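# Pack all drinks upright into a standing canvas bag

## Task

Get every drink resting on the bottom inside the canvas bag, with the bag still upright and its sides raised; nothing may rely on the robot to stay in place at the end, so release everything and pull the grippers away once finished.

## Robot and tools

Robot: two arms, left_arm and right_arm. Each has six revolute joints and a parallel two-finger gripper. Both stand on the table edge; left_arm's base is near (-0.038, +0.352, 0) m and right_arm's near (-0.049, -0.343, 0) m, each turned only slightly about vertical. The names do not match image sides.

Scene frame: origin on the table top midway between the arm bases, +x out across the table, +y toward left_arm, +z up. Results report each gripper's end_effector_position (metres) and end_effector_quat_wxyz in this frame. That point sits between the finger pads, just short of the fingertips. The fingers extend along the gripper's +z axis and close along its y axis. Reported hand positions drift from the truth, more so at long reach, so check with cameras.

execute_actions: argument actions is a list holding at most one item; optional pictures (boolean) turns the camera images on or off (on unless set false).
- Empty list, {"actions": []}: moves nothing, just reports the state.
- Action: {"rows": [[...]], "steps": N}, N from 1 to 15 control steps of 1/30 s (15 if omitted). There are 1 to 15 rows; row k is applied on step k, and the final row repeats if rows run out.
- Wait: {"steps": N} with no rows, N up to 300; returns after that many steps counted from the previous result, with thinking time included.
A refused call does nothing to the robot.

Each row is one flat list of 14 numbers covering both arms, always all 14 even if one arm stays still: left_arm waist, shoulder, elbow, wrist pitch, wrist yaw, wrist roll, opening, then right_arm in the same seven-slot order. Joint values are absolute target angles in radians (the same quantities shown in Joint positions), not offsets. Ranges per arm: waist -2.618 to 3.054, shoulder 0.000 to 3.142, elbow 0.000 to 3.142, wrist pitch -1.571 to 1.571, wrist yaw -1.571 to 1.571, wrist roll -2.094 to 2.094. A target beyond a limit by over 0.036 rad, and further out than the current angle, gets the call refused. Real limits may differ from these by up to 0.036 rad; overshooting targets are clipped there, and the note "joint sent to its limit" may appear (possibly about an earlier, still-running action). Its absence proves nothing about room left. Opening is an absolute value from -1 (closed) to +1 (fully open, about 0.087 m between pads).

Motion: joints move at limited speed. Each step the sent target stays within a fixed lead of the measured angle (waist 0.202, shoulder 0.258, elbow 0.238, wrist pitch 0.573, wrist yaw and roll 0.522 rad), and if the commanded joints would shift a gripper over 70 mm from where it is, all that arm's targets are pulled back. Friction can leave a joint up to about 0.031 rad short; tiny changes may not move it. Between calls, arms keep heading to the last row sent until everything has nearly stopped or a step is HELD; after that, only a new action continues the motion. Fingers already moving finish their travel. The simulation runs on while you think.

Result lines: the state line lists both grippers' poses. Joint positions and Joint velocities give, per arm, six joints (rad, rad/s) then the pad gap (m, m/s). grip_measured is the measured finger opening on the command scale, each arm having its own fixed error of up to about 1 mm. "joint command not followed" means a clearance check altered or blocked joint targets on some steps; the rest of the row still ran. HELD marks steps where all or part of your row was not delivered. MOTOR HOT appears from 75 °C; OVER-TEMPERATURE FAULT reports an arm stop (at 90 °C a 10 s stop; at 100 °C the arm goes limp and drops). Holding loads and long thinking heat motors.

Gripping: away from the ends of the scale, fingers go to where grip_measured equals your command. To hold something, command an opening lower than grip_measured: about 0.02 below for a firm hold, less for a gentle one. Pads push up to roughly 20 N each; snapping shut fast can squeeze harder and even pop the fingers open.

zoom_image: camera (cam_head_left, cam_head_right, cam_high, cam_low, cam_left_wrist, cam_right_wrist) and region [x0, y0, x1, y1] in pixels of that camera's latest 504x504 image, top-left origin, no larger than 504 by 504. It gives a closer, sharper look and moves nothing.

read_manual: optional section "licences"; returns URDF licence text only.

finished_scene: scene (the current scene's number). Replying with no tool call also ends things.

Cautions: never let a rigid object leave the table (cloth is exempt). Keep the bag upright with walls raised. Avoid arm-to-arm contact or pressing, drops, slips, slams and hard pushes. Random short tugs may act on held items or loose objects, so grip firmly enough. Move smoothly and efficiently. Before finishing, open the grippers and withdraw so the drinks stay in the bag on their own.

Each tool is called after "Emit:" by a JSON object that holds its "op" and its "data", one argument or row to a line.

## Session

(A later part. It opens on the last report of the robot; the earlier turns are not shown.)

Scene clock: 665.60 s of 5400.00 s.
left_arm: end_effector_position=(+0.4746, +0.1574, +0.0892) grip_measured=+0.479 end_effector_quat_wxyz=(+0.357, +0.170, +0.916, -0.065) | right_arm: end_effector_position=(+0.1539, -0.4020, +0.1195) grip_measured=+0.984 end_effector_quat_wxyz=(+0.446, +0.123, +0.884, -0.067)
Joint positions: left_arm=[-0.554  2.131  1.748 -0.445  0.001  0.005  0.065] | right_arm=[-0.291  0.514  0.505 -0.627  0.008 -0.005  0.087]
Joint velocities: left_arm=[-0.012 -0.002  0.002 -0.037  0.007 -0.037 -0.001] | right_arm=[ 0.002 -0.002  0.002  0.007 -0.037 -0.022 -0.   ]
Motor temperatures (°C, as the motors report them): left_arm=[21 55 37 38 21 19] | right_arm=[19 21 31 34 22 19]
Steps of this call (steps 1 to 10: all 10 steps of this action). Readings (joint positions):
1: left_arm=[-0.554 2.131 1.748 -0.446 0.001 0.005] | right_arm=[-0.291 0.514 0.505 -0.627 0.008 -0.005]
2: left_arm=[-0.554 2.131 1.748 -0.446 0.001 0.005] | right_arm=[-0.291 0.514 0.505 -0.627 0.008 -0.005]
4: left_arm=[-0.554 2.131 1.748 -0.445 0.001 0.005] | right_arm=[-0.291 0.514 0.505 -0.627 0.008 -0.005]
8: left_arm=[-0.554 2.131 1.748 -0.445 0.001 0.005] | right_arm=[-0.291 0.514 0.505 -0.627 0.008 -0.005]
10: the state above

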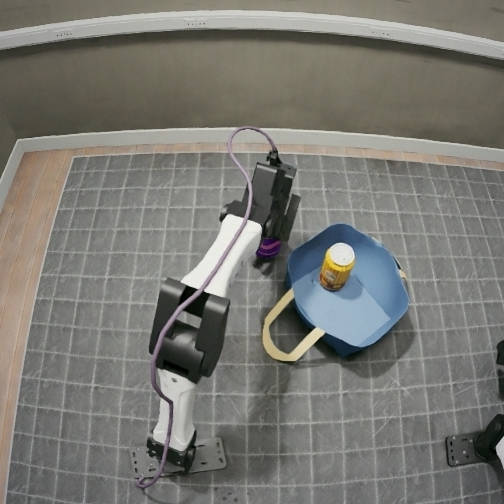

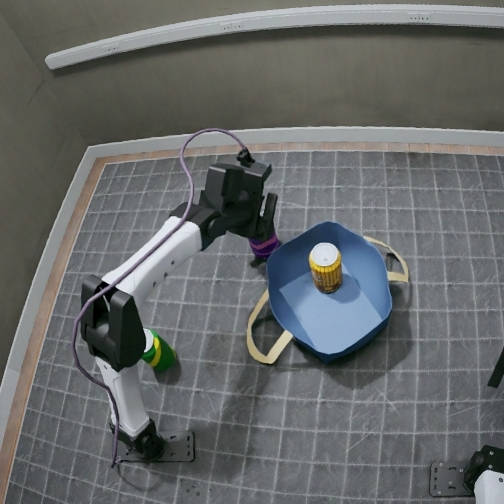

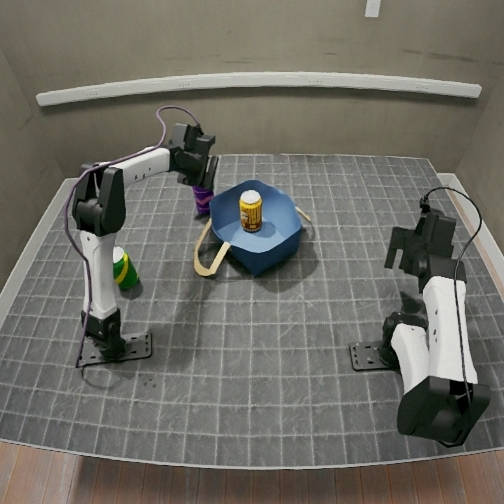

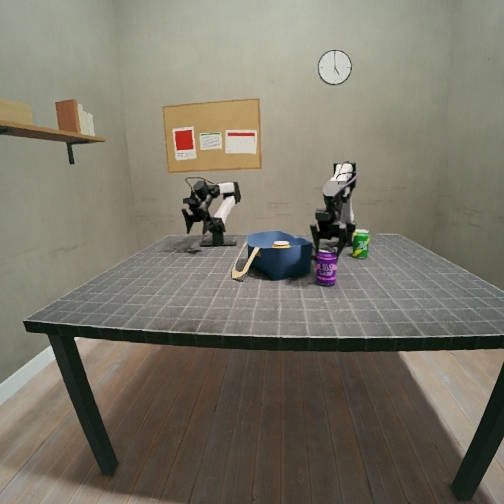

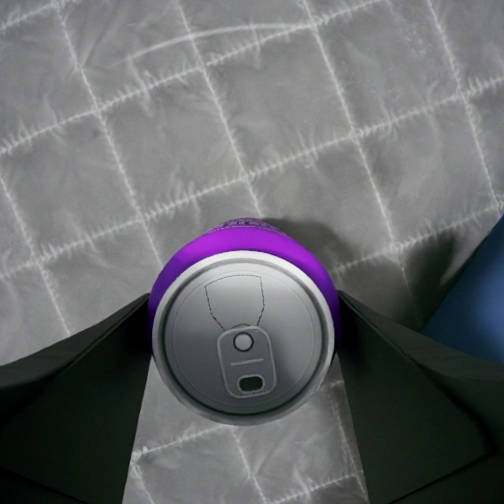

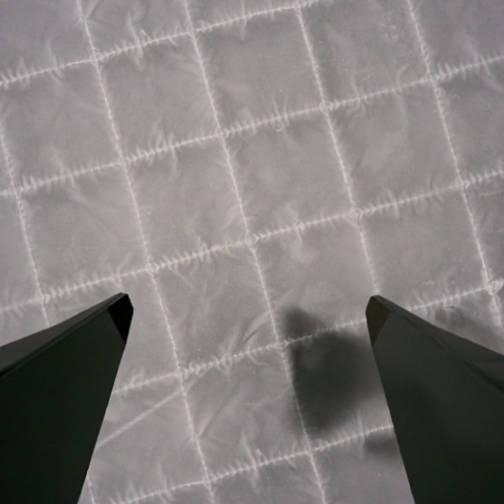

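Emit:
{"op": "execute_actions", "data": {
  "actions": [
    {"rows": [[-0.558,2.119,1.750,-0.427,0,0,0.455,-0.3,0.5,0.5,-0.6,0,0,1],[-0.558,2.118,1.768,-0.433,0,0,0.455,-0.3,0.5,0.5,-0.6,0,0,1],[-0.558,2.115,1.782,-0.443,0,0,0.455,-0.3,0.5,0.5,-0.6,0,0,1],[-0.558,2.111,1.795,-0.458,0,0,0.455,-0.3,0.5,0.5,-0.6,0,0,1],[-0.558,2.106,1.811,-0.478,0,0,0.455,-0.3,0.5,0.5,-0.6,0,0,1],[-0.558,2.100,1.829,-0.502,0,0,0.455,-0.3,0.5,0.5,-0.6,0,0,1],[-0.558,2.094,1.849,-0.526,0,0,0.455,-0.3,0.5,0.5,-0.6,0,0,1],[-0.558,2.087,1.872,-0.553,0,0,0.455,-0.3,0.5,0.5,-0.6,0,0,1],[-0.558,2.080,1.896,-0.582,0,0,0.455,-0.3,0.5,0.5,-0.6,0,0,1],[-0.558,2.072,1.921,-0.612,0,0,0.455,-0.3,0.5,0.5,-0.6,0,0,1],[-0.558,2.064,1.947,-0.644,0,0,0.455,-0.3,0.5,0.5,-0.6,0,0,1],[-0.558,2.056,1.974,-0.676,0,0,0.455,-0.3,0.5,0.5,-0.6,0,0,1],[-0.558,2.048,2.001,-0.709,0,0,0.455,-0.3,0.5,0.5,-0.6,0,0,1],[-0.558,2.039,2.028,-0.742,0,0,0.455,-0.3,0.5,0.5,-0.6,0,0,1],[-0.558,2.031,2.055,-0.774,0,0,0.455,-0.3,0.5,0.5,-0.6,0,0,1]], "steps": 15}
  ],
  "pictures": false
}}

Emit:
{"op": "execute_actions", "data": {
  "actions": [
    {"rows": [[-0.558,2.023,2.081,-0.806,0,0,0.455,-0.3,0.5,0.5,-0.6,0,0,1],[-0.558,2.015,2.106,-0.836,0,0,0.455,-0.3,0.5,0.5,-0.6,0,0,1],[-0.558,2.008,2.130,-0.865,0,0,0.455,-0.3,0.5,0.5,-0.6,0,0,1],[-0.558,2.001,2.153,-0.892,0,0,0.455,-0.3,0.5,0.5,-0.6,0,0,1],[-0.560,1.995,2.173,-0.916,0,0,0.455,-0.3,0.5,0.5,-0.6,0,0,1],[-0.565,1.989,2.191,-0.938,0,0,0.455,-0.3,0.5,0.5,-0.6,0,0,1],[-0.573,1.984,2.207,-0.957,0,0,0.455,-0.3,0.5,0.5,-0.6,0,0,1],[-0.584,1.980,2.220,-0.972,0,0,0.455,-0.3,0.5,0.5,-0.6,0,0,1],[-0.597,1.977,2.229,-0.983,0,0,0.455,-0.3,0.5,0.5,-0.6,0,0,1],[-0.613,1.976,2.235,-0.991,0,0,0.455,-0.3,0.5,0.5,-0.6,0,0,1],[-0.630,1.975,2.237,-0.993,0,0,0.455,-0.3,0.5,0.5,-0.6,0,0,1],[-0.650,1.975,2.237,-0.993,0,0,0.455,-0.3,0.5,0.5,-0.6,0,0,1],[-0.671,1.975,2.237,-0.993,0,0,0.455,-0.3,0.5,0.5,-0.6,0,0,1],[-0.694,1.975,2.237,-0.993,0,0,0.455,-0.3,0.5,0.5,-0.6,0,0,1],[-0.718,1.975,2.237,-0.993,0,0,0.455,-0.3,0.5,0.5,-0.6,0,0,1]], "steps": 15}
  ],
  "pictures": false
}}

Emit:
{"op": "execute_actions", "data": {
  "actions": [
    {"rows": [[-0.743,1.975,2.237,-0.993,0,0,0.455,-0.3,0.5,0.5,-0.6,0,0,1],[-0.768,1.975,2.237,-0.993,0,0,0.455,-0.3,0.5,0.5,-0.6,0,0,1],[-0.794,1.975,2.237,-0.993,0,0,0.455,-0.3,0.5,0.5,-0.6,0,0,1],[-0.821,1.975,2.237,-0.993,0,0,0.455,-0.3,0.5,0.5,-0.6,0,0,1],[-0.847,1.975,2.237,-0.993,0,0,0.455,-0.3,0.5,0.5,-0.6,0,0,1],[-0.873,1.975,2.237,-0.993,0,0,0.455,-0.3,0.5,0.5,-0.6,0,0,1],[-0.898,1.975,2.237,-0.993,0,0,0.455,-0.3,0.5,0.5,-0.6,0,0,1],[-0.923,1.975,2.237,-0.993,0,0,0.455,-0.3,0.5,0.5,-0.6,0,0,1],[-0.947,1.975,2.237,-0.985,0,0,0.455,-0.3,0.5,0.5,-0.6,0,0,1],[-0.970,1.975,2.237,-0.975,0,0,0.455,-0.3,0.5,0.5,-0.6,0,0,1],[-0.991,1.975,2.237,-0.965,0,0,0.455,-0.3,0.5,0.5,-0.6,0,0,1],[-1.011,1.980,2.230,-0.957,0,0,0.455,-0.3,0.5,0.5,-0.6,0,0,1],[-1.028,1.987,2.220,-0.953,0,0,0.455,-0.3,0.5,0.5,-0.6,0,0,1],[-1.044,1.994,2.210,-0.949,0,0,0.455,-0.3,0.5,0.5,-0.6,0,0,1],[-1.057,2.000,2.202,-0.941,0,0,0.455,-0.3,0.5,0.5,-0.6,0,0,1]], "steps": 15}
  ],
  "pictures": false
}}

Emit:
{"op": "execute_actions", "data": {
  "actions": [
    {"rows": [[-1.068,2.004,2.199,-0.931,0,0,0.455,-0.3,0.5,0.5,-0.6,0,0,1],[-1.076,2.008,2.194,-0.918,0,0,0.455,-0.3,0.5,0.5,-0.6,0,0,1],[-1.081,2.012,2.188,-0.903,0,0,0.455,-0.3,0.5,0.5,-0.6,0,0,1],[-1.083,2.016,2.178,-0.886,0,0,0.455,-0.3,0.5,0.5,-0.6,0,0,1],[-1.083,2.020,2.167,-0.867,0,0,0.455,-0.3,0.5,0.5,-0.6,0,0,1],[-1.083,2.025,2.154,-0.847,0,0,0.455,-0.3,0.5,0.5,-0.6,0,0,1],[-1.083,2.030,2.139,-0.825,0,0,0.455,-0.3,0.5,0.5,-0.6,0,0,1],[-1.083,2.035,2.122,-0.802,0,0,0.455,-0.3,0.5,0.5,-0.6,0,0,1],[-1.083,2.040,2.104,-0.778,0,0,0.455,-0.3,0.5,0.5,-0.6,0,0,1],[-1.083,2.044,2.085,-0.754,0,0,0.455,-0.3,0.5,0.5,-0.6,0,0,1],[-1.083,2.048,2.065,-0.729,0,0,0.455,-0.3,0.5,0.5,-0.6,0,0,1],[-1.083,2.051,2.044,-0.704,0,0,0.455,-0.3,0.5,0.5,-0.6,0,0,1],[-1.083,2.054,2.023,-0.679,0,0,0.455,-0.3,0.5,0.5,-0.6,0,0,1],[-1.083,2.056,2.001,-0.654,0,0,0.455,-0.3,0.5,0.5,-0.6,0,0,1],[-1.083,2.058,1.979,-0.630,0,0,0.455,-0.3,0.5,0.5,-0.6,0,0,1]], "steps": 15}
  ],
  "pictures": false
}}

Emit:
{"op": "execute_actions", "data": {
  "actions": [
    {"rows": [[-1.083,2.058,1.956,-0.606,0,0,0.455,-0.3,0.5,0.5,-0.6,0,0,1],[-1.083,2.058,1.934,-0.583,0,0,0.455,-0.3,0.5,0.5,-0.6,0,0,1],[-1.083,2.058,1.913,-0.561,0,0,0.455,-0.3,0.5,0.5,-0.6,0,0,1],[-1.083,2.058,1.892,-0.541,0,0,0.455,-0.3,0.5,0.5,-0.6,0,0,1],[-1.083,2.058,1.872,-0.522,0,0,0.455,-0.3,0.5,0.5,-0.6,0,0,1],[-1.083,2.058,1.853,-0.505,0,0,0.455,-0.3,0.5,0.5,-0.6,0,0,1],[-1.083,2.058,1.835,-0.490,0,0,0.455,-0.3,0.5,0.5,-0.6,0,0,1],[-1.083,2.058,1.818,-0.477,0,0,0.455,-0.3,0.5,0.5,-0.6,0,0,1],[-1.083,2.058,1.803,-0.467,0,0,0.455,-0.3,0.5,0.5,-0.6,0,0,1],[-1.083,2.058,1.790,-0.459,0,0,0.455,-0.3,0.5,0.5,-0.6,0,0,1],[-1.083,2.058,1.779,-0.455,0,0,0.455,-0.3,0.5,0.5,-0.6,0,0,1],[-1.083,2.058,1.769,-0.453,0,0,0.455,-0.3,0.5,0.5,-0.6,0,0,1],[-1.083,2.058,1.763,-0.453,0,0,0.455,-0.3,0.5,0.5,-0.6,0,0,1],[-1.083,2.058,1.758,-0.453,0,0,0.455,-0.3,0.5,0.5,-0.6,0,0,1],[-1.083,2.058,1.757,-0.453,0,0,0.455,-0.3,0.5,0.5,-0.6,0,0,1]], "steps": 15}
  ],
  "pictures": false
}}

Emit:
{"op": "execute_actions", "data": {
  "actions": [
    {"steps": 10}
  ]
}}

Scene clock: 778.87 s of 5400.00 s.
left_arm: end_effector_position=(+0.4690, +0.1595, +0.1498) grip_measured=+0.479 end_effector_quat_wxyz=(+0.352, +0.171, +0.918, -0.064) | right_arm: end_effector_position=(+0.1539, -0.4020, +0.1195) grip_measured=+0.984 end_effector_quat_wxyz=(+0.446, +0.123, +0.884, -0.067)
Joint positions: left_arm=[-0.554  2.108  1.959 -0.691  0.001  0.005  0.065] | right_arm=[-0.291  0.514  0.505 -0.627  0.008 -0.005  0.087]
Joint velocities: left_arm=[ 0.002 -0.247  0.784 -0.784 -0.007 -0.022 -0.   ] | right_arm=[-0.002 -0.002 -0.007  0.022 -0.051 -0.037  0.001]
Motor temperatures (°C, as the motors report them): left_arm=[21 60 36 38 21 19] | right_arm=[19 21 32 34 22 19]
Steps of this call (steps 1 to 15: the robot went on to your last target; steps 16 to 90: nothing new was sent; then 109.77 s passed at rest; steps 91 to 105: all 15 steps of this action). Readings (joint positions):
91: left_arm=[-0.554 2.131 1.748 -0.445 0.001 0.005] | right_arm=[-0.291 0.514 0.505 -0.627 0.008 -0.005]
92: left_arm=[-0.554 2.131 1.748 -0.445 0.001 0.005] | right_arm=[-0.291 0.514 0.505 -0.627 0.008 -0.005]
94: left_arm=[-0.554 2.131 1.752 -0.449 0.001 0.005] | right_arm=[-0.291 0.514 0.505 -0.627 0.008 -0.005]
98: left_arm=[-0.554 2.131 1.791 -0.515 0.001 0.005] | right_arm=[-0.291 0.514 0.505 -0.627 0.008 -0.005]
105: the state above

Scene clock: 779.37 s of 5400.00 s.
left_arm: end_effector_position=(+0.4130, +0.1240, +0.2612) grip_measured=+0.479 end_effector_quat_wxyz=(+0.379, +0.216, +0.896, -0.087) | right_arm: end_effector_position=(+0.1539, -0.4020, +0.1195) grip_measured=+0.984 end_effector_quat_wxyz=(+0.446, +0.123, +0.884, -0.067)
Joint positions: left_arm=[-0.662  1.994  2.209 -0.986 -0.007  0.005  0.065] | right_arm=[-0.291  0.514  0.505 -0.627  0.008 -0.005  0.087]
Joint velocities: left_arm=[-0.662  0.002 -0.007 -0.33   0.066 -0.007 -0.   ] | right_arm=[-0.017 -0.002  0.007  0.007 -0.022 -0.066  0.   ]
Motor temperatures (°C, as the motors report them): left_arm=[21 60 36 38 21 19] | right_arm=[19 21 32 34 22 19]
Steps of this call (steps 1 to 15: all 15 steps of this action). Readings (joint positions):
1: left_arm=[-0.554 2.098 1.986 -0.718 0.001 0.005] | right_arm=[-0.291 0.514 0.505 -0.627 0.008 -0.005]
2: left_arm=[-0.554 2.088 2.014 -0.746 0.001 0.005] | right_arm=[-0.291 0.514 0.505 -0.627 0.008 -0.005]
4: left_arm=[-0.554 2.066 2.069 -0.802 0.001 0.005] | right_arm=[-0.291 0.514 0.505 -0.627 0.008 -0.005]
8: left_arm=[-0.558 2.022 2.161 -0.898 -0.000 0.005] | right_arm=[-0.291 0.514 0.505 -0.627 0.008 -0.005]
15: the state above

Scene clock: 779.87 s of 5400.00 s.
left_arm: end_effector_position=(+0.2949, -0.0194, +0.2559) grip_measured=+0.479 end_effector_quat_wxyz=(+0.342, +0.381, +0.846, -0.151) | right_arm: end_effector_position=(+0.1539, -0.4020, +0.1195) grip_measured=+0.984 end_effector_quat_wxyz=(+0.446, +0.123, +0.884, -0.067)
Joint positions: left_arm=[-1.032  1.995  2.209 -1.019 -0.002  0.005  0.065] | right_arm=[-0.291  0.514  0.505 -0.627  0.008 -0.005  0.087]
Joint velocities: left_arm=[-0.471  0.012 -0.007  0.11   0.051 -0.007  0.001] | right_arm=[ 0.002 -0.002  0.022  0.022 -0.081 -0.066  0.   ]
Motor temperatures (°C, as the motors report them): left_arm=[21 60 36 38 21 19] | right_arm=[19 21 32 34 22 19]
Steps of this call (steps 1 to 15: all 15 steps of this action). Readings (joint positions):
1: left_arm=[-0.687 1.994 2.209 -0.996 -0.007 0.005] | right_arm=[-0.291 0.514 0.505 -0.627 0.008 -0.005]
2: left_arm=[-0.713 1.994 2.209 -1.004 -0.007 0.005] | right_arm=[-0.291 0.514 0.505 -0.627 0.008 -0.005]
4: left_arm=[-0.768 1.994 2.209 -1.014 -0.007 0.005] | right_arm=[-0.291 0.514 0.505 -0.627 0.008 -0.005]
8: left_arm=[-0.877 1.994 2.209 -1.020 -0.005 0.005] | right_arm=[-0.291 0.514 0.505 -0.627 0.008 -0.005]
15: the state above

Scene clock: 780.37 s of 5400.00 s.
left_arm: end_effector_position=(+0.2924, -0.0610, +0.1834) grip_measured=+0.479 end_effector_quat_wxyz=(+0.325, +0.406, +0.839, -0.157) | right_arm: end_effector_position=(+0.1539, -0.4020, +0.1195) grip_measured=+0.984 end_effector_quat_wxyz=(+0.446, +0.123, +0.884, -0.067)
Joint positions: left_arm=[-1.086  2.06   2.017 -0.789  0.004  0.005  0.065] | right_arm=[-0.291  0.514  0.505 -0.627  0.008 -0.005  0.087]
Joint velocities: left_arm=[-0.002  0.12  -0.672  0.608 -0.007 -0.11  -0.   ] | right_arm=[-0.002 -0.007  0.012 -0.066 -0.022 -0.051 -0.   ]
Motor temperatures (°C, as the motors report them): left_arm=[21 60 36 38 21 19] | right_arm=[19 21 32 34 22 19]
Steps of this call (steps 1 to 15: all 15 steps of this action). Readings (joint positions):
1: left_arm=[-1.048 1.997 2.209 -1.016 -0.000 0.005] | right_arm=[-0.291 0.514 0.505 -0.627 0.008 -0.005]
2: left_arm=[-1.061 2.000 2.209 -1.012 0.001 0.005] | right_arm=[-0.291 0.514 0.505 -0.627 0.008 -0.005]
4: left_arm=[-1.079 2.005 2.200 -0.993 0.003 0.005] | right_arm=[-0.291 0.514 0.505 -0.627 0.008 -0.005]
8: left_arm=[-1.086 2.020 2.156 -0.935 0.005 0.005] | right_arm=[-0.291 0.514 0.505 -0.627 0.008 -0.005]
15: the state above

Scene clock: 780.87 s of 5400.00 s.
left_arm: end_effector_position=(+0.2935, -0.0624, +0.1117) grip_measured=+0.479 end_effector_quat_wxyz=(+0.315, +0.408, +0.843, -0.152) | right_arm: end_effector_position=(+0.1539, -0.4020, +0.1195) grip_measured=+0.984 end_effector_quat_wxyz=(+0.446, +0.123, +0.884, -0.067)
Joint positions: left_arm=[-1.086  2.072  1.762 -0.547  0.004  0.005  0.065] | right_arm=[-0.291  0.514  0.505 -0.627  0.008 -0.005  0.087]
Joint velocities: left_arm=[-0.002  0.007 -0.154  0.081 -0.022 -0.037  0.001] | right_arm=[-0.012 -0.002  0.002 -0.022  0.051 -0.022 -0.   ]
Motor temperatures (°C, as the motors report them): left_arm=[21 60 36 38 21 19] | right_arm=[19 21 32 34 22 19]
Steps of this call (steps 1 to 15: all 15 steps of this action). Readings (joint positions):
1: left_arm=[-1.086 2.064 1.994 -0.767 0.004 0.005] | right_arm=[-0.291 0.514 0.505 -0.627 0.008 -0.005]
2: left_arm=[-1.086 2.067 1.970 -0.745 0.004 0.005] | right_arm=[-0.291 0.514 0.505 -0.627 0.008 -0.005]
4: left_arm=[-1.086 2.071 1.925 -0.702 0.004 0.005] | right_arm=[-0.291 0.514 0.505 -0.627 0.008 -0.005]
8: left_arm=[-1.086 2.072 1.846 -0.625 0.004 0.005] | right_arm=[-0.291 0.514 0.505 -0.627 0.008 -0.005]
15: the state above

Scene clock: 781.20 s of 5400.00 s.
left_arm: end_effector_position=(+0.2957, -0.0652, +0.1122) grip_measured=+0.479 end_effector_quat_wxyz=(+0.322, +0.407, +0.841, -0.156) | right_arm: end_effector_position=(+0.1539, -0.4020, +0.1195) grip_measured=+0.984 end_effector_quat_wxyz=(+0.446, +0.123, +0.884, -0.067)
Joint positions: left_arm=[-1.086  2.072  1.755 -0.523  0.004  0.005  0.065] | right_arm=[-0.291  0.514  0.505 -0.627  0.008 -0.005  0.087]
Joint velocities: left_arm=[-0.002 -0.012  0.007  0.081  0.022 -0.022 -0.002] | right_arm=[ 0.007 -0.007  0.007  0.037  0.037 -0.007  0.   ]
Motor temperatures (°C, as the motors report them): left_arm=[21 60 36 38 21 19] | right_arm=[19 21 32 34 22 19]
Steps of this call (steps 1 to 10: the robot went on to your last target). Readings (joint positions):
1: left_arm=[-1.086 2.072 1.758 -0.544 0.004 0.005] | right_arm=[-0.291 0.514 0.505 -0.627 0.008 -0.005]
2: left_arm=[-1.086 2.072 1.756 -0.542 0.004 0.005] | right_arm=[-0.291 0.514 0.505 -0.627 0.008 -0.005]
4: left_arm=[-1.086 2.072 1.755 -0.538 0.004 0.005] | right_arm=[-0.291 0.514 0.505 -0.627 0.008 -0.005]
8: left_arm=[-1.086 2.072 1.755 -0.525 0.004 0.005] | right_arm=[-0.291 0.514 0.505 -0.627 0.008 -0.005]
10: the state above

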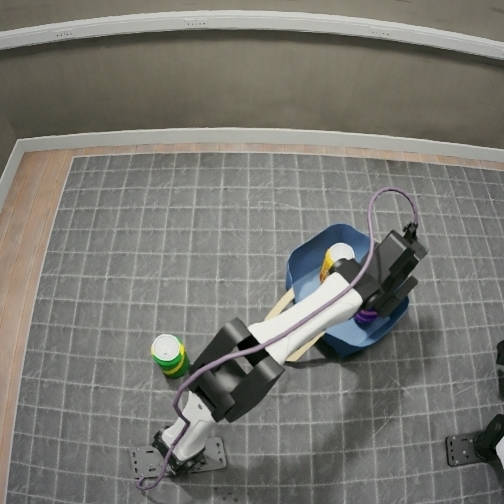

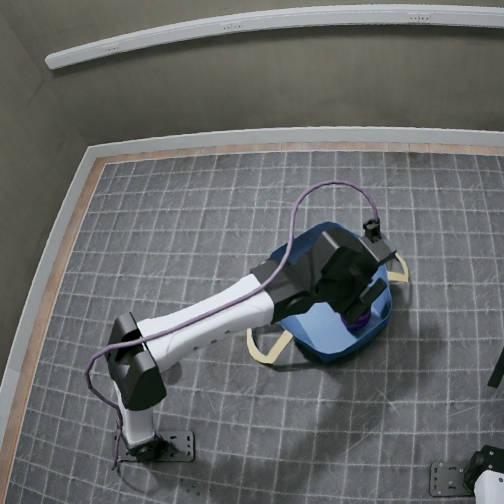

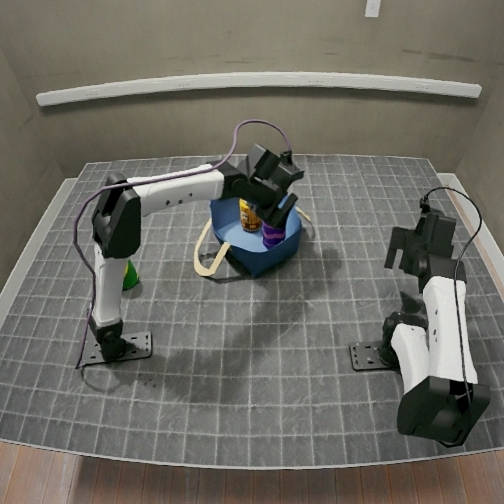

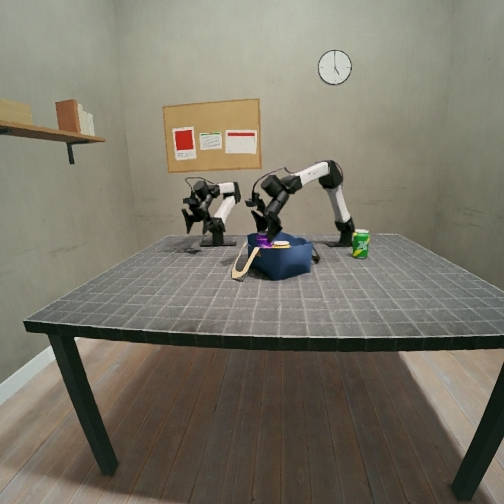

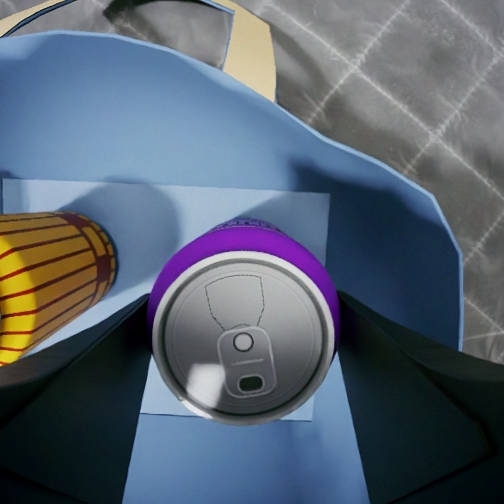

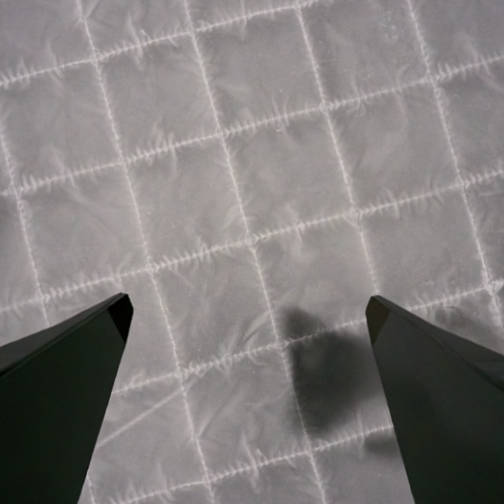

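Emit:
{"op": "execute_actions", "data": {
  "actions": []
}}

Scene clock: 811.63 s of 5400.00 s.
left_arm: end_effector_position=(+0.2960, -0.0655, +0.1124) grip_measured=+0.479 end_effector_quat_wxyz=(+0.323, +0.407, +0.840, -0.156) | right_arm: end_effector_position=(+0.1539, -0.4020, +0.1195) grip_measured=+0.984 end_effector_quat_wxyz=(+0.446, +0.123, +0.884, -0.067)
Joint positions: left_arm=[-1.086  2.072  1.755 -0.521  0.004  0.005  0.065] | right_arm=[-0.291  0.514  0.505 -0.627  0.008 -0.005  0.087]
Joint velocities: left_arm=[-0.012 -0.017 -0.007  0.007 -0.037  0.007 -0.   ] | right_arm=[-0.007 -0.002 -0.007 -0.022 -0.051  0.066 -0.001]
Motor temperatures (°C, as the motors report them): left_arm=[21 60 38 42 21 19] | right_arm=[19 21 32 34 22 19]
Steps of this call (steps 1 to 30: the robot went on to your last target; steps 31 to 90: nothing new was sent; then 27.43 s passed at rest). Readings (joint positions):
1: left_arm=[-1.086 2.072 1.755 -0.522 0.004 0.005] | right_arm=[-0.291 0.514 0.505 -0.627 0.008 -0.005]
2: left_arm=[-1.086 2.072 1.755 -0.521 0.004 0.005] | right_arm=[-0.291 0.514 0.505 -0.627 0.008 -0.005]
4: left_arm=[-1.086 2.072 1.755 -0.521 0.004 0.005] | right_arm=[-0.291 0.514 0.505 -0.627 0.008 -0.005]
8: left_arm=[-1.086 2.072 1.755 -0.521 0.004 0.005] | right_arm=[-0.291 0.514 0.505 -0.627 0.008 -0.005]
90: the state above
All arms were judged still, so your last target was given up. Only a new action makes them travel on or press farther. Fingers that are still opening or closing keep moving.

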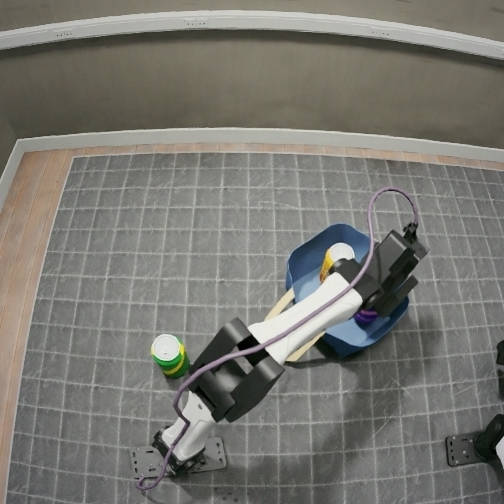

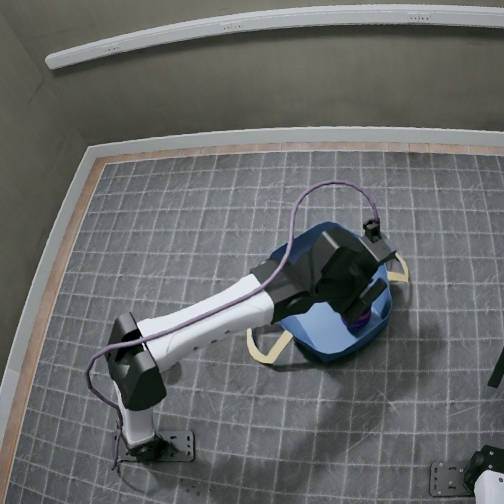

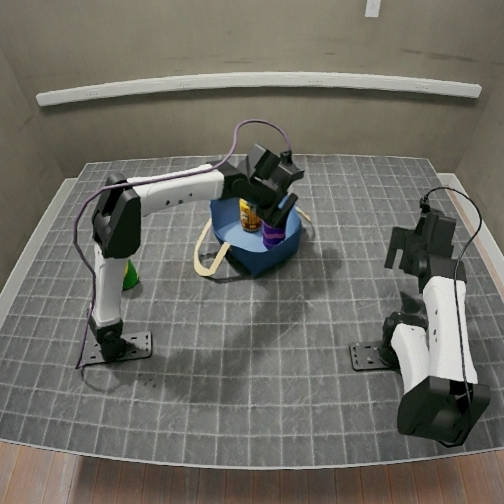

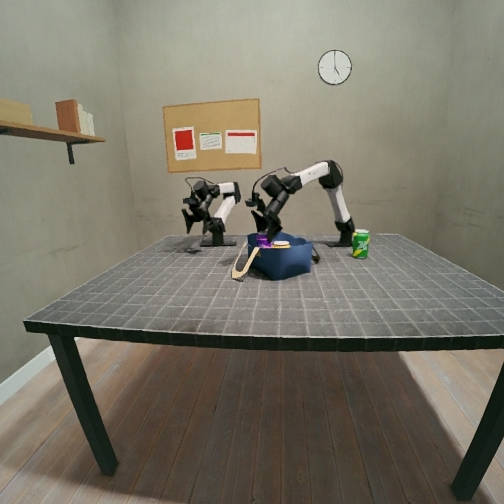

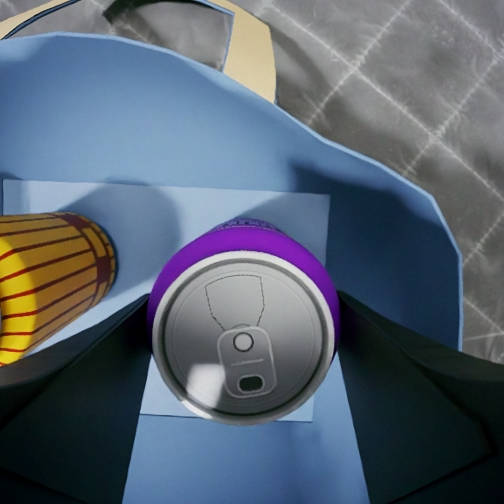

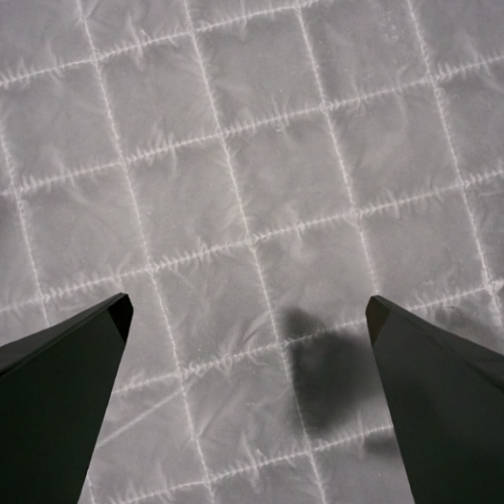

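Emit:
{"op": "execute_actions", "data": {
  "actions": [
    {"rows":[[-1.083,2.058,1.755,-0.448,0,0,0.455,-0.3,0.5,0.5,-0.6,0,0,1],[-1.083,2.058,1.751,-0.442,0,0,0.455,-0.3,0.5,0.5,-0.6,0,0,1],[-1.083,2.058,1.746,-0.436,0,0,0.455,-0.3,0.5,0.5,-0.6,0,0,1],[-1.083,2.058,1.741,-0.430,0,0,0.455,-0.3,0.5,0.5,-0.6,0,0,1],[-1.083,2.058,1.735,-0.424,0,0,0.455,-0.3,0.5,0.5,-0.6,0,0,1],[-1.083,2.058,1.729,-0.418,0,0,0.455,-0.3,0.5,0.5,-0.6,0,0,1],[-1.083,2.058,1.723,-0.412,0,0,0.455,-0.3,0.5,0.5,-0.6,0,0,1],[-1.083,2.058,1.717,-0.406,0,0,0.455,-0.3,0.5,0.5,-0.6,0,0,1],[-1.083,2.058,1.711,-0.400,0,0,0.455,-0.3,0.5,0.5,-0.6,0,0,1],[-1.083,2.058,1.705,-0.394,0,0,0.455,-0.3,0.5,0.5,-0.6,0,0,1],[-1.083,2.058,1.699,-0.388,0,0,0.455,-0.3,0.5,0.5,-0.6,0,0,1],[-1.083,2.058,1.694,-0.383,0,0,0.455,-0.3,0.5,0.5,-0.6,0,0,1],[-1.083,2.058,1.689,-0.378,0,0,0.455,-0.3,0.5,0.5,-0.6,0,0,1],[-1.083,2.058,1.684,-0.373,0,0,0.455,-0.3,0.5,0.5,-0.6,0,0,1],[-1.083,2.058,1.680,-0.369,0,0,0.455,-0.3,0.5,0.5,-0.6,0,0,1]],"steps":15}
  ],
  "pictures": false
}}

Emit:
{"op": "execute_actions", "data": {
  "actions": [
    {"rows":[[-1.083,2.058,1.676,-0.366,0,0,0.455,-0.3,0.5,0.5,-0.6,0,0,1],[-1.083,2.058,1.673,-0.363,0,0,0.455,-0.3,0.5,0.5,-0.6,0,0,1],[-1.083,2.058,1.670,-0.361,0,0,0.455,-0.3,0.5,0.5,-0.6,0,0,1],[-1.083,2.058,1.667,-0.359,0,0,0.455,-0.3,0.5,0.5,-0.6,0,0,1],[-1.083,2.058,1.665,-0.358,0,0,0.455,-0.3,0.5,0.5,-0.6,0,0,1]],"steps":15}
  ],
  "pictures": true
}}

Scene clock: 831.23 s of 5400.00 s.
left_arm: end_effector_position=(+0.2941, -0.0632, +0.0950) grip_measured=+0.479 end_effector_quat_wxyz=(+0.320, +0.407, +0.841, -0.155) | right_arm: end_effector_position=(+0.1539, -0.4020, +0.1195) grip_measured=+0.984 end_effector_quat_wxyz=(+0.446, +0.123, +0.884, -0.067)
Joint positions: left_arm=[-1.086  2.072  1.688 -0.459  0.004  0.005  0.065] | right_arm=[-0.291  0.514  0.505 -0.627  0.008 -0.005  0.087]
Joint velocities: left_arm=[-0.002 -0.012 -0.154  0.139  0.007 -0.037 -0.   ] | right_arm=[-0.012  0.002 -0.007 -0.037 -0.022  0.022 -0.001]
Motor temperatures (°C, as the motors report them): left_arm=[21 61 38 43 21 19] | right_arm=[19 20 32 34 22 19]
Steps of this call (steps 1 to 90: nothing new was sent; then 16.10 s passed at rest; steps 91 to 105: all 15 steps of this action). Readings (joint positions):
91: left_arm=[-1.086 2.072 1.755 -0.520 0.004 0.005] | right_arm=[-0.291 0.514 0.505 -0.627 0.008 -0.005]
92: left_arm=[-1.086 2.072 1.755 -0.519 0.004 0.005] | right_arm=[-0.291 0.514 0.505 -0.627 0.008 -0.005]
94: left_arm=[-1.086 2.072 1.753 -0.513 0.004 0.005] | right_arm=[-0.291 0.514 0.505 -0.627 0.008 -0.005]
98: left_arm=[-1.086 2.072 1.733 -0.488 0.004 0.005] | right_arm=[-0.291 0.514 0.505 -0.627 0.008 -0.005]
105: the state above

Scene clock: 831.73 s of 5400.00 s.
left_arm: end_effector_position=(+0.2964, -0.0661, +0.0940) grip_measured=+0.479 end_effector_quat_wxyz=(+0.329, +0.406, +0.838, -0.159) | right_arm: end_effector_position=(+0.1539, -0.4020, +0.1195) grip_measured=+0.984 end_effector_quat_wxyz=(+0.446, +0.123, +0.884, -0.067)
Joint positions: left_arm=[-1.086  2.072  1.673 -0.424  0.004  0.005  0.065] | right_arm=[-0.291  0.514  0.505 -0.627  0.008 -0.005  0.087]
Joint velocities: left_arm=[-0.022 -0.002  0.012 -0.007 -0.051  0.037 -0.   ] | right_arm=[-0.002 -0.002 -0.002 -0.007  0.051 -0.022 -0.001]
Motor temperatures (°C, as the motors report them): left_arm=[21 61 38 43 21 19] | right_arm=[19 20 32 34 22 19]
Steps of this call (steps 1 to 15: all 15 steps of this action). Readings (joint positions):
1: left_arm=[-1.086 2.072 1.683 -0.455 0.004 0.005] | right_arm=[-0.291 0.514 0.505 -0.627 0.008 -0.005]
2: left_arm=[-1.086 2.072 1.681 -0.450 0.004 0.005] | right_arm=[-0.291 0.514 0.505 -0.627 0.008 -0.005]
4: left_arm=[-1.086 2.072 1.678 -0.439 0.004 0.005] | right_arm=[-0.291 0.514 0.505 -0.627 0.008 -0.005]
8: left_arm=[-1.086 2.072 1.673 -0.426 0.004 0.005] | right_arm=[-0.291 0.514 0.505 -0.627 0.008 -0.005]
15: the state above

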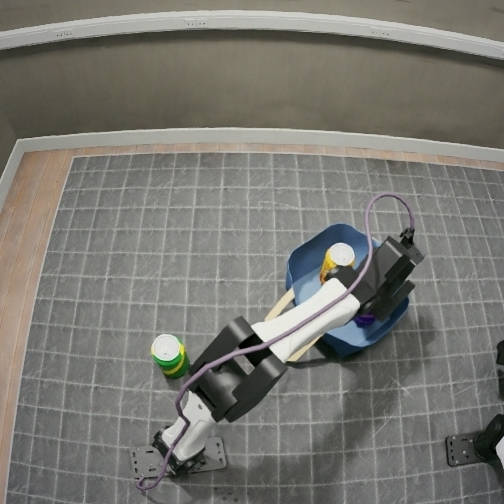

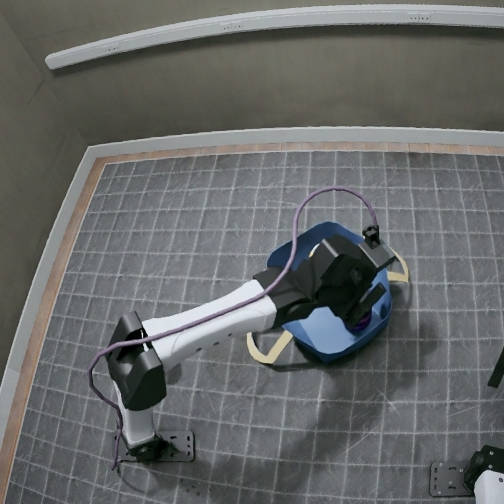

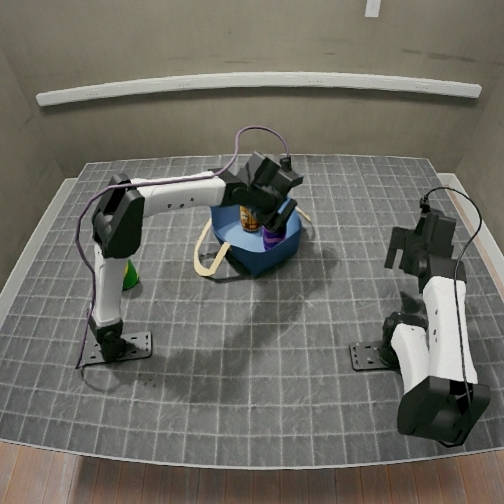

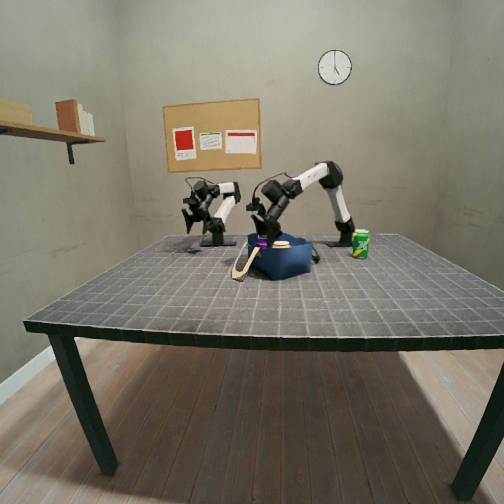

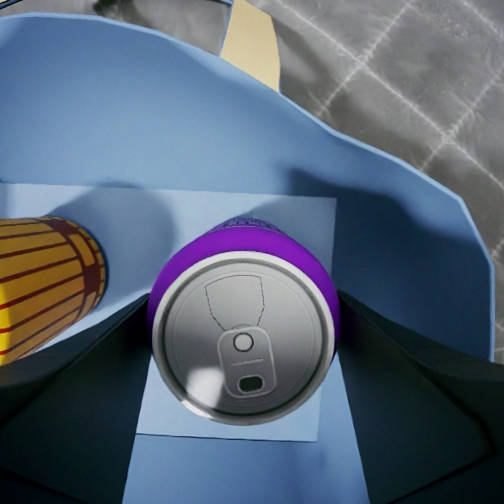

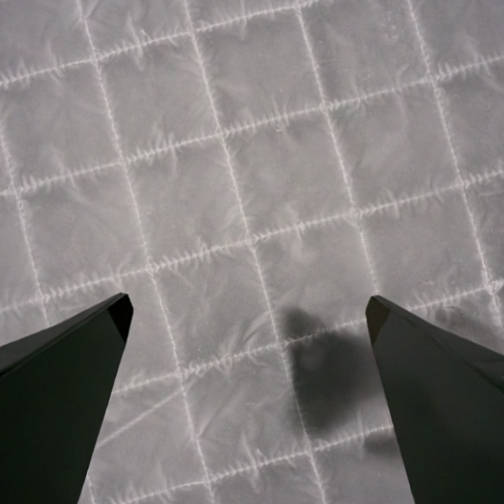

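Emit:
{"op": "execute_actions", "data": {
  "actions": [
    {"rows":[[-1.083,2.058,1.663,-0.368,0,0,0.455,-0.3,0.5,0.5,-0.6,0,0,1],[-1.083,2.058,1.661,-0.378,0,0,0.455,-0.3,0.5,0.5,-0.6,0,0,1],[-1.083,2.058,1.659,-0.388,0,0,0.455,-0.3,0.5,0.5,-0.6,0,0,1],[-1.083,2.058,1.658,-0.398,0,0,0.455,-0.3,0.5,0.5,-0.6,0,0,1],[-1.083,2.058,1.657,-0.406,0,0,0.455,-0.3,0.5,0.5,-0.6,0,0,1],[-1.083,2.058,1.657,-0.412,0,0,0.455,-0.3,0.5,0.5,-0.6,0,0,1],[-1.083,2.058,1.657,-0.412,0,0,0.46,-0.3,0.5,0.5,-0.6,0,0,1],[-1.083,2.058,1.657,-0.412,0,0,0.465,-0.3,0.5,0.5,-0.6,0,0,1],[-1.083,2.058,1.657,-0.412,0,0,0.47,-0.3,0.5,0.5,-0.6,0,0,1],[-1.083,2.058,1.657,-0.412,0,0,0.475,-0.3,0.5,0.5,-0.6,0,0,1],[-1.083,2.058,1.657,-0.412,0,0,0.48,-0.3,0.5,0.5,-0.6,0,0,1],[-1.083,2.058,1.657,-0.412,0,0,0.49,-0.3,0.5,0.5,-0.6,0,0,1],[-1.083,2.058,1.657,-0.412,0,0,0.51,-0.3,0.5,0.5,-0.6,0,0,1],[-1.083,2.058,1.657,-0.412,0,0,0.54,-0.3,0.5,0.5,-0.6,0,0,1],[-1.083,2.058,1.657,-0.412,0,0,0.58,-0.3,0.5,0.5,-0.6,0,0,1]],"steps":15}
  ],
  "pictures": false
}}

Emit:
{"op": "execute_actions", "data": {
  "actions": [
    {"rows":[[-1.083,2.058,1.657,-0.412,0,0,0.63,-0.3,0.5,0.5,-0.6,0,0,1],[-1.083,2.058,1.657,-0.412,0,0,0.68,-0.3,0.5,0.5,-0.6,0,0,1],[-1.083,2.058,1.657,-0.412,0,0,0.72,-0.3,0.5,0.5,-0.6,0,0,1],[-1.083,2.058,1.657,-0.412,0,0,0.75,-0.3,0.5,0.5,-0.6,0,0,1]],"steps":8}
  ],
  "pictures": true
}}

Scene clock: 848.10 s of 5400.00 s.
left_arm: end_effector_position=(+0.2960, -0.0656, +0.0929) grip_measured=+0.562 end_effector_quat_wxyz=(+0.328, +0.406, +0.838, -0.159) | right_arm: end_effector_position=(+0.1539, -0.4020, +0.1195) grip_measured=+0.984 end_effector_quat_wxyz=(+0.446, +0.123, +0.884, -0.067)
Joint positions: left_arm=[-1.086  2.072  1.67  -0.423  0.004  0.005  0.068] | right_arm=[-0.291  0.514  0.505 -0.627  0.008 -0.005  0.087]
Joint velocities: left_arm=[ 0.002 -0.002 -0.012 -0.066  0.066  0.007  0.032] | right_arm=[-0.012 -0.002 -0.012 -0.037 -0.037 -0.007  0.   ]
Motor temperatures (°C, as the motors report them): left_arm=[21 61 38 43 21 19] | right_arm=[19 20 32 34 22 19]
Steps of this call (steps 1 to 15: the robot went on to your last target; steps 16 to 90: nothing new was sent; then 12.87 s passed at rest; steps 91 to 105: all 15 steps of this action). Readings (joint positions):
91: left_arm=[-1.086 2.072 1.673 -0.424 0.004 0.005] | right_arm=[-0.291 0.514 0.505 -0.627 0.008 -0.005]
92: left_arm=[-1.086 2.072 1.673 -0.424 0.004 0.005] | right_arm=[-0.291 0.514 0.505 -0.627 0.008 -0.005]
94: left_arm=[-1.086 2.072 1.670 -0.423 0.004 0.005] | right_arm=[-0.291 0.514 0.505 -0.627 0.008 -0.005]
98: left_arm=[-1.086 2.072 1.670 -0.423 0.004 0.005] | right_arm=[-0.291 0.514 0.505 -0.627 0.008 -0.005]
105: the state above

Scene clock: 848.37 s of 5400.00 s.
left_arm: end_effector_position=(+0.2960, -0.0656, +0.0929) grip_measured=+0.750 end_effector_quat_wxyz=(+0.328, +0.406, +0.838, -0.159) | right_arm: end_effector_position=(+0.1539, -0.4020, +0.1195) grip_measured=+0.984 end_effector_quat_wxyz=(+0.446, +0.123, +0.884, -0.067)
Joint positions: left_arm=[-1.086  2.072  1.67  -0.423  0.004  0.005  0.077] | right_arm=[-0.291  0.514  0.505 -0.627  0.008 -0.005  0.087]
Joint velocities: left_arm=[ 0.002 -0.002  0.007  0.066  0.007  0.007 -0.   ] | right_arm=[ 0.022  0.002 -0.002 -0.081 -0.007 -0.051  0.001]
Motor temperatures (°C, as the motors report them): left_arm=[21 61 38 43 21 19] | right_arm=[19 20 32 34 22 19]
Steps of this call (steps 1 to 8: all 8 steps of this action). Readings (joint positions):
1: left_arm=[-1.086 2.072 1.670 -0.423 0.004 0.005] | right_arm=[-0.291 0.514 0.505 -0.627 0.008 -0.005]
2: left_arm=[-1.086 2.072 1.670 -0.423 0.004 0.005] | right_arm=[-0.291 0.514 0.505 -0.627 0.008 -0.005]
4: left_arm=[-1.086 2.072 1.670 -0.423 0.004 0.005] | right_arm=[-0.291 0.514 0.505 -0.627 0.008 -0.005]
8: the state above

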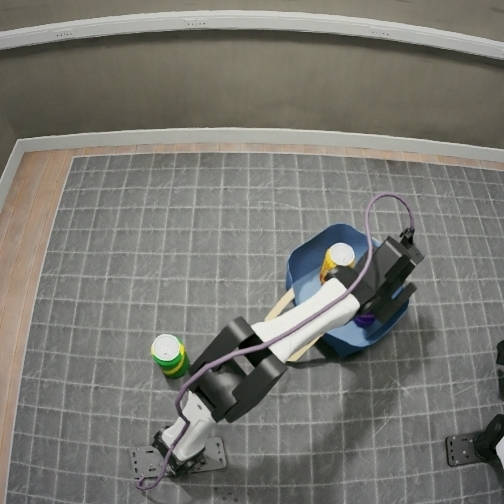

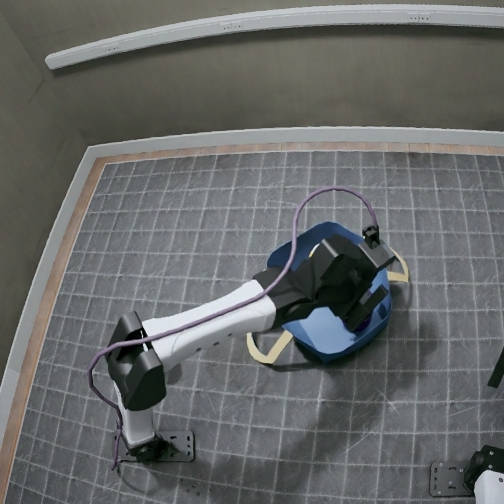

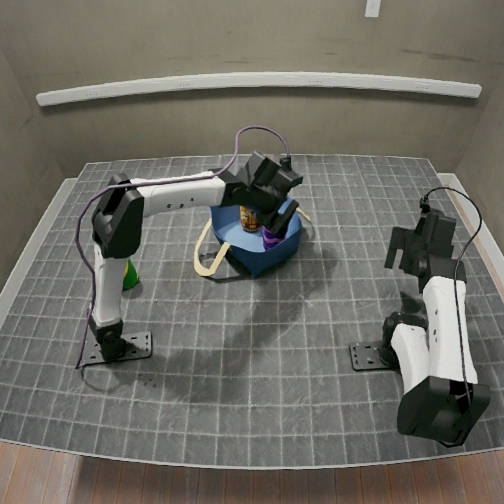

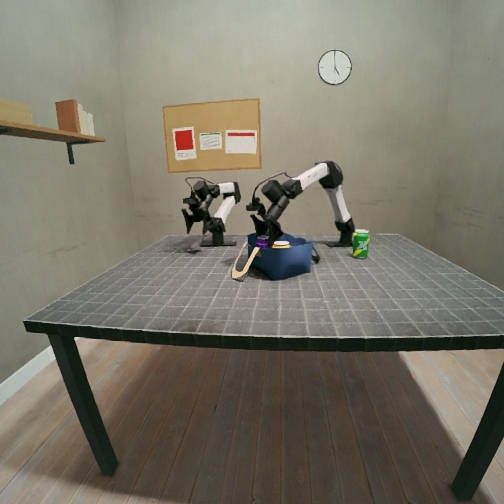

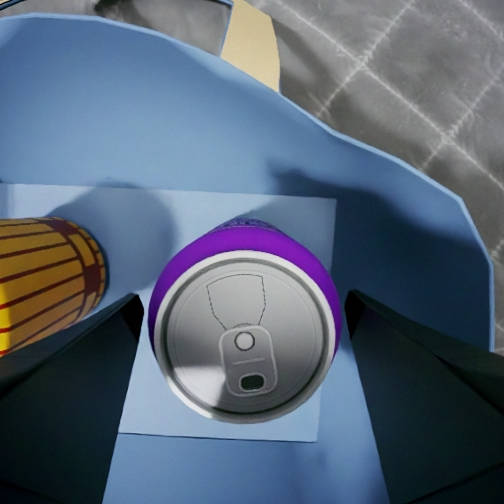

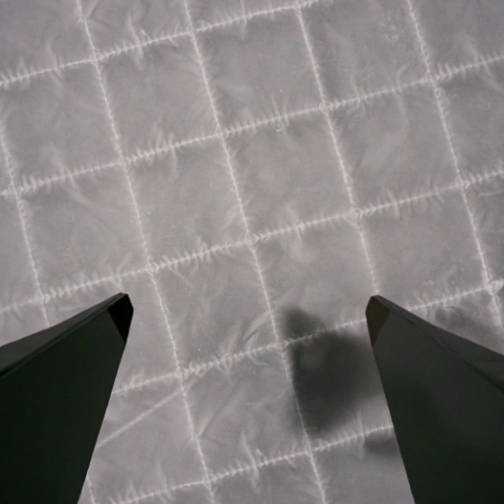

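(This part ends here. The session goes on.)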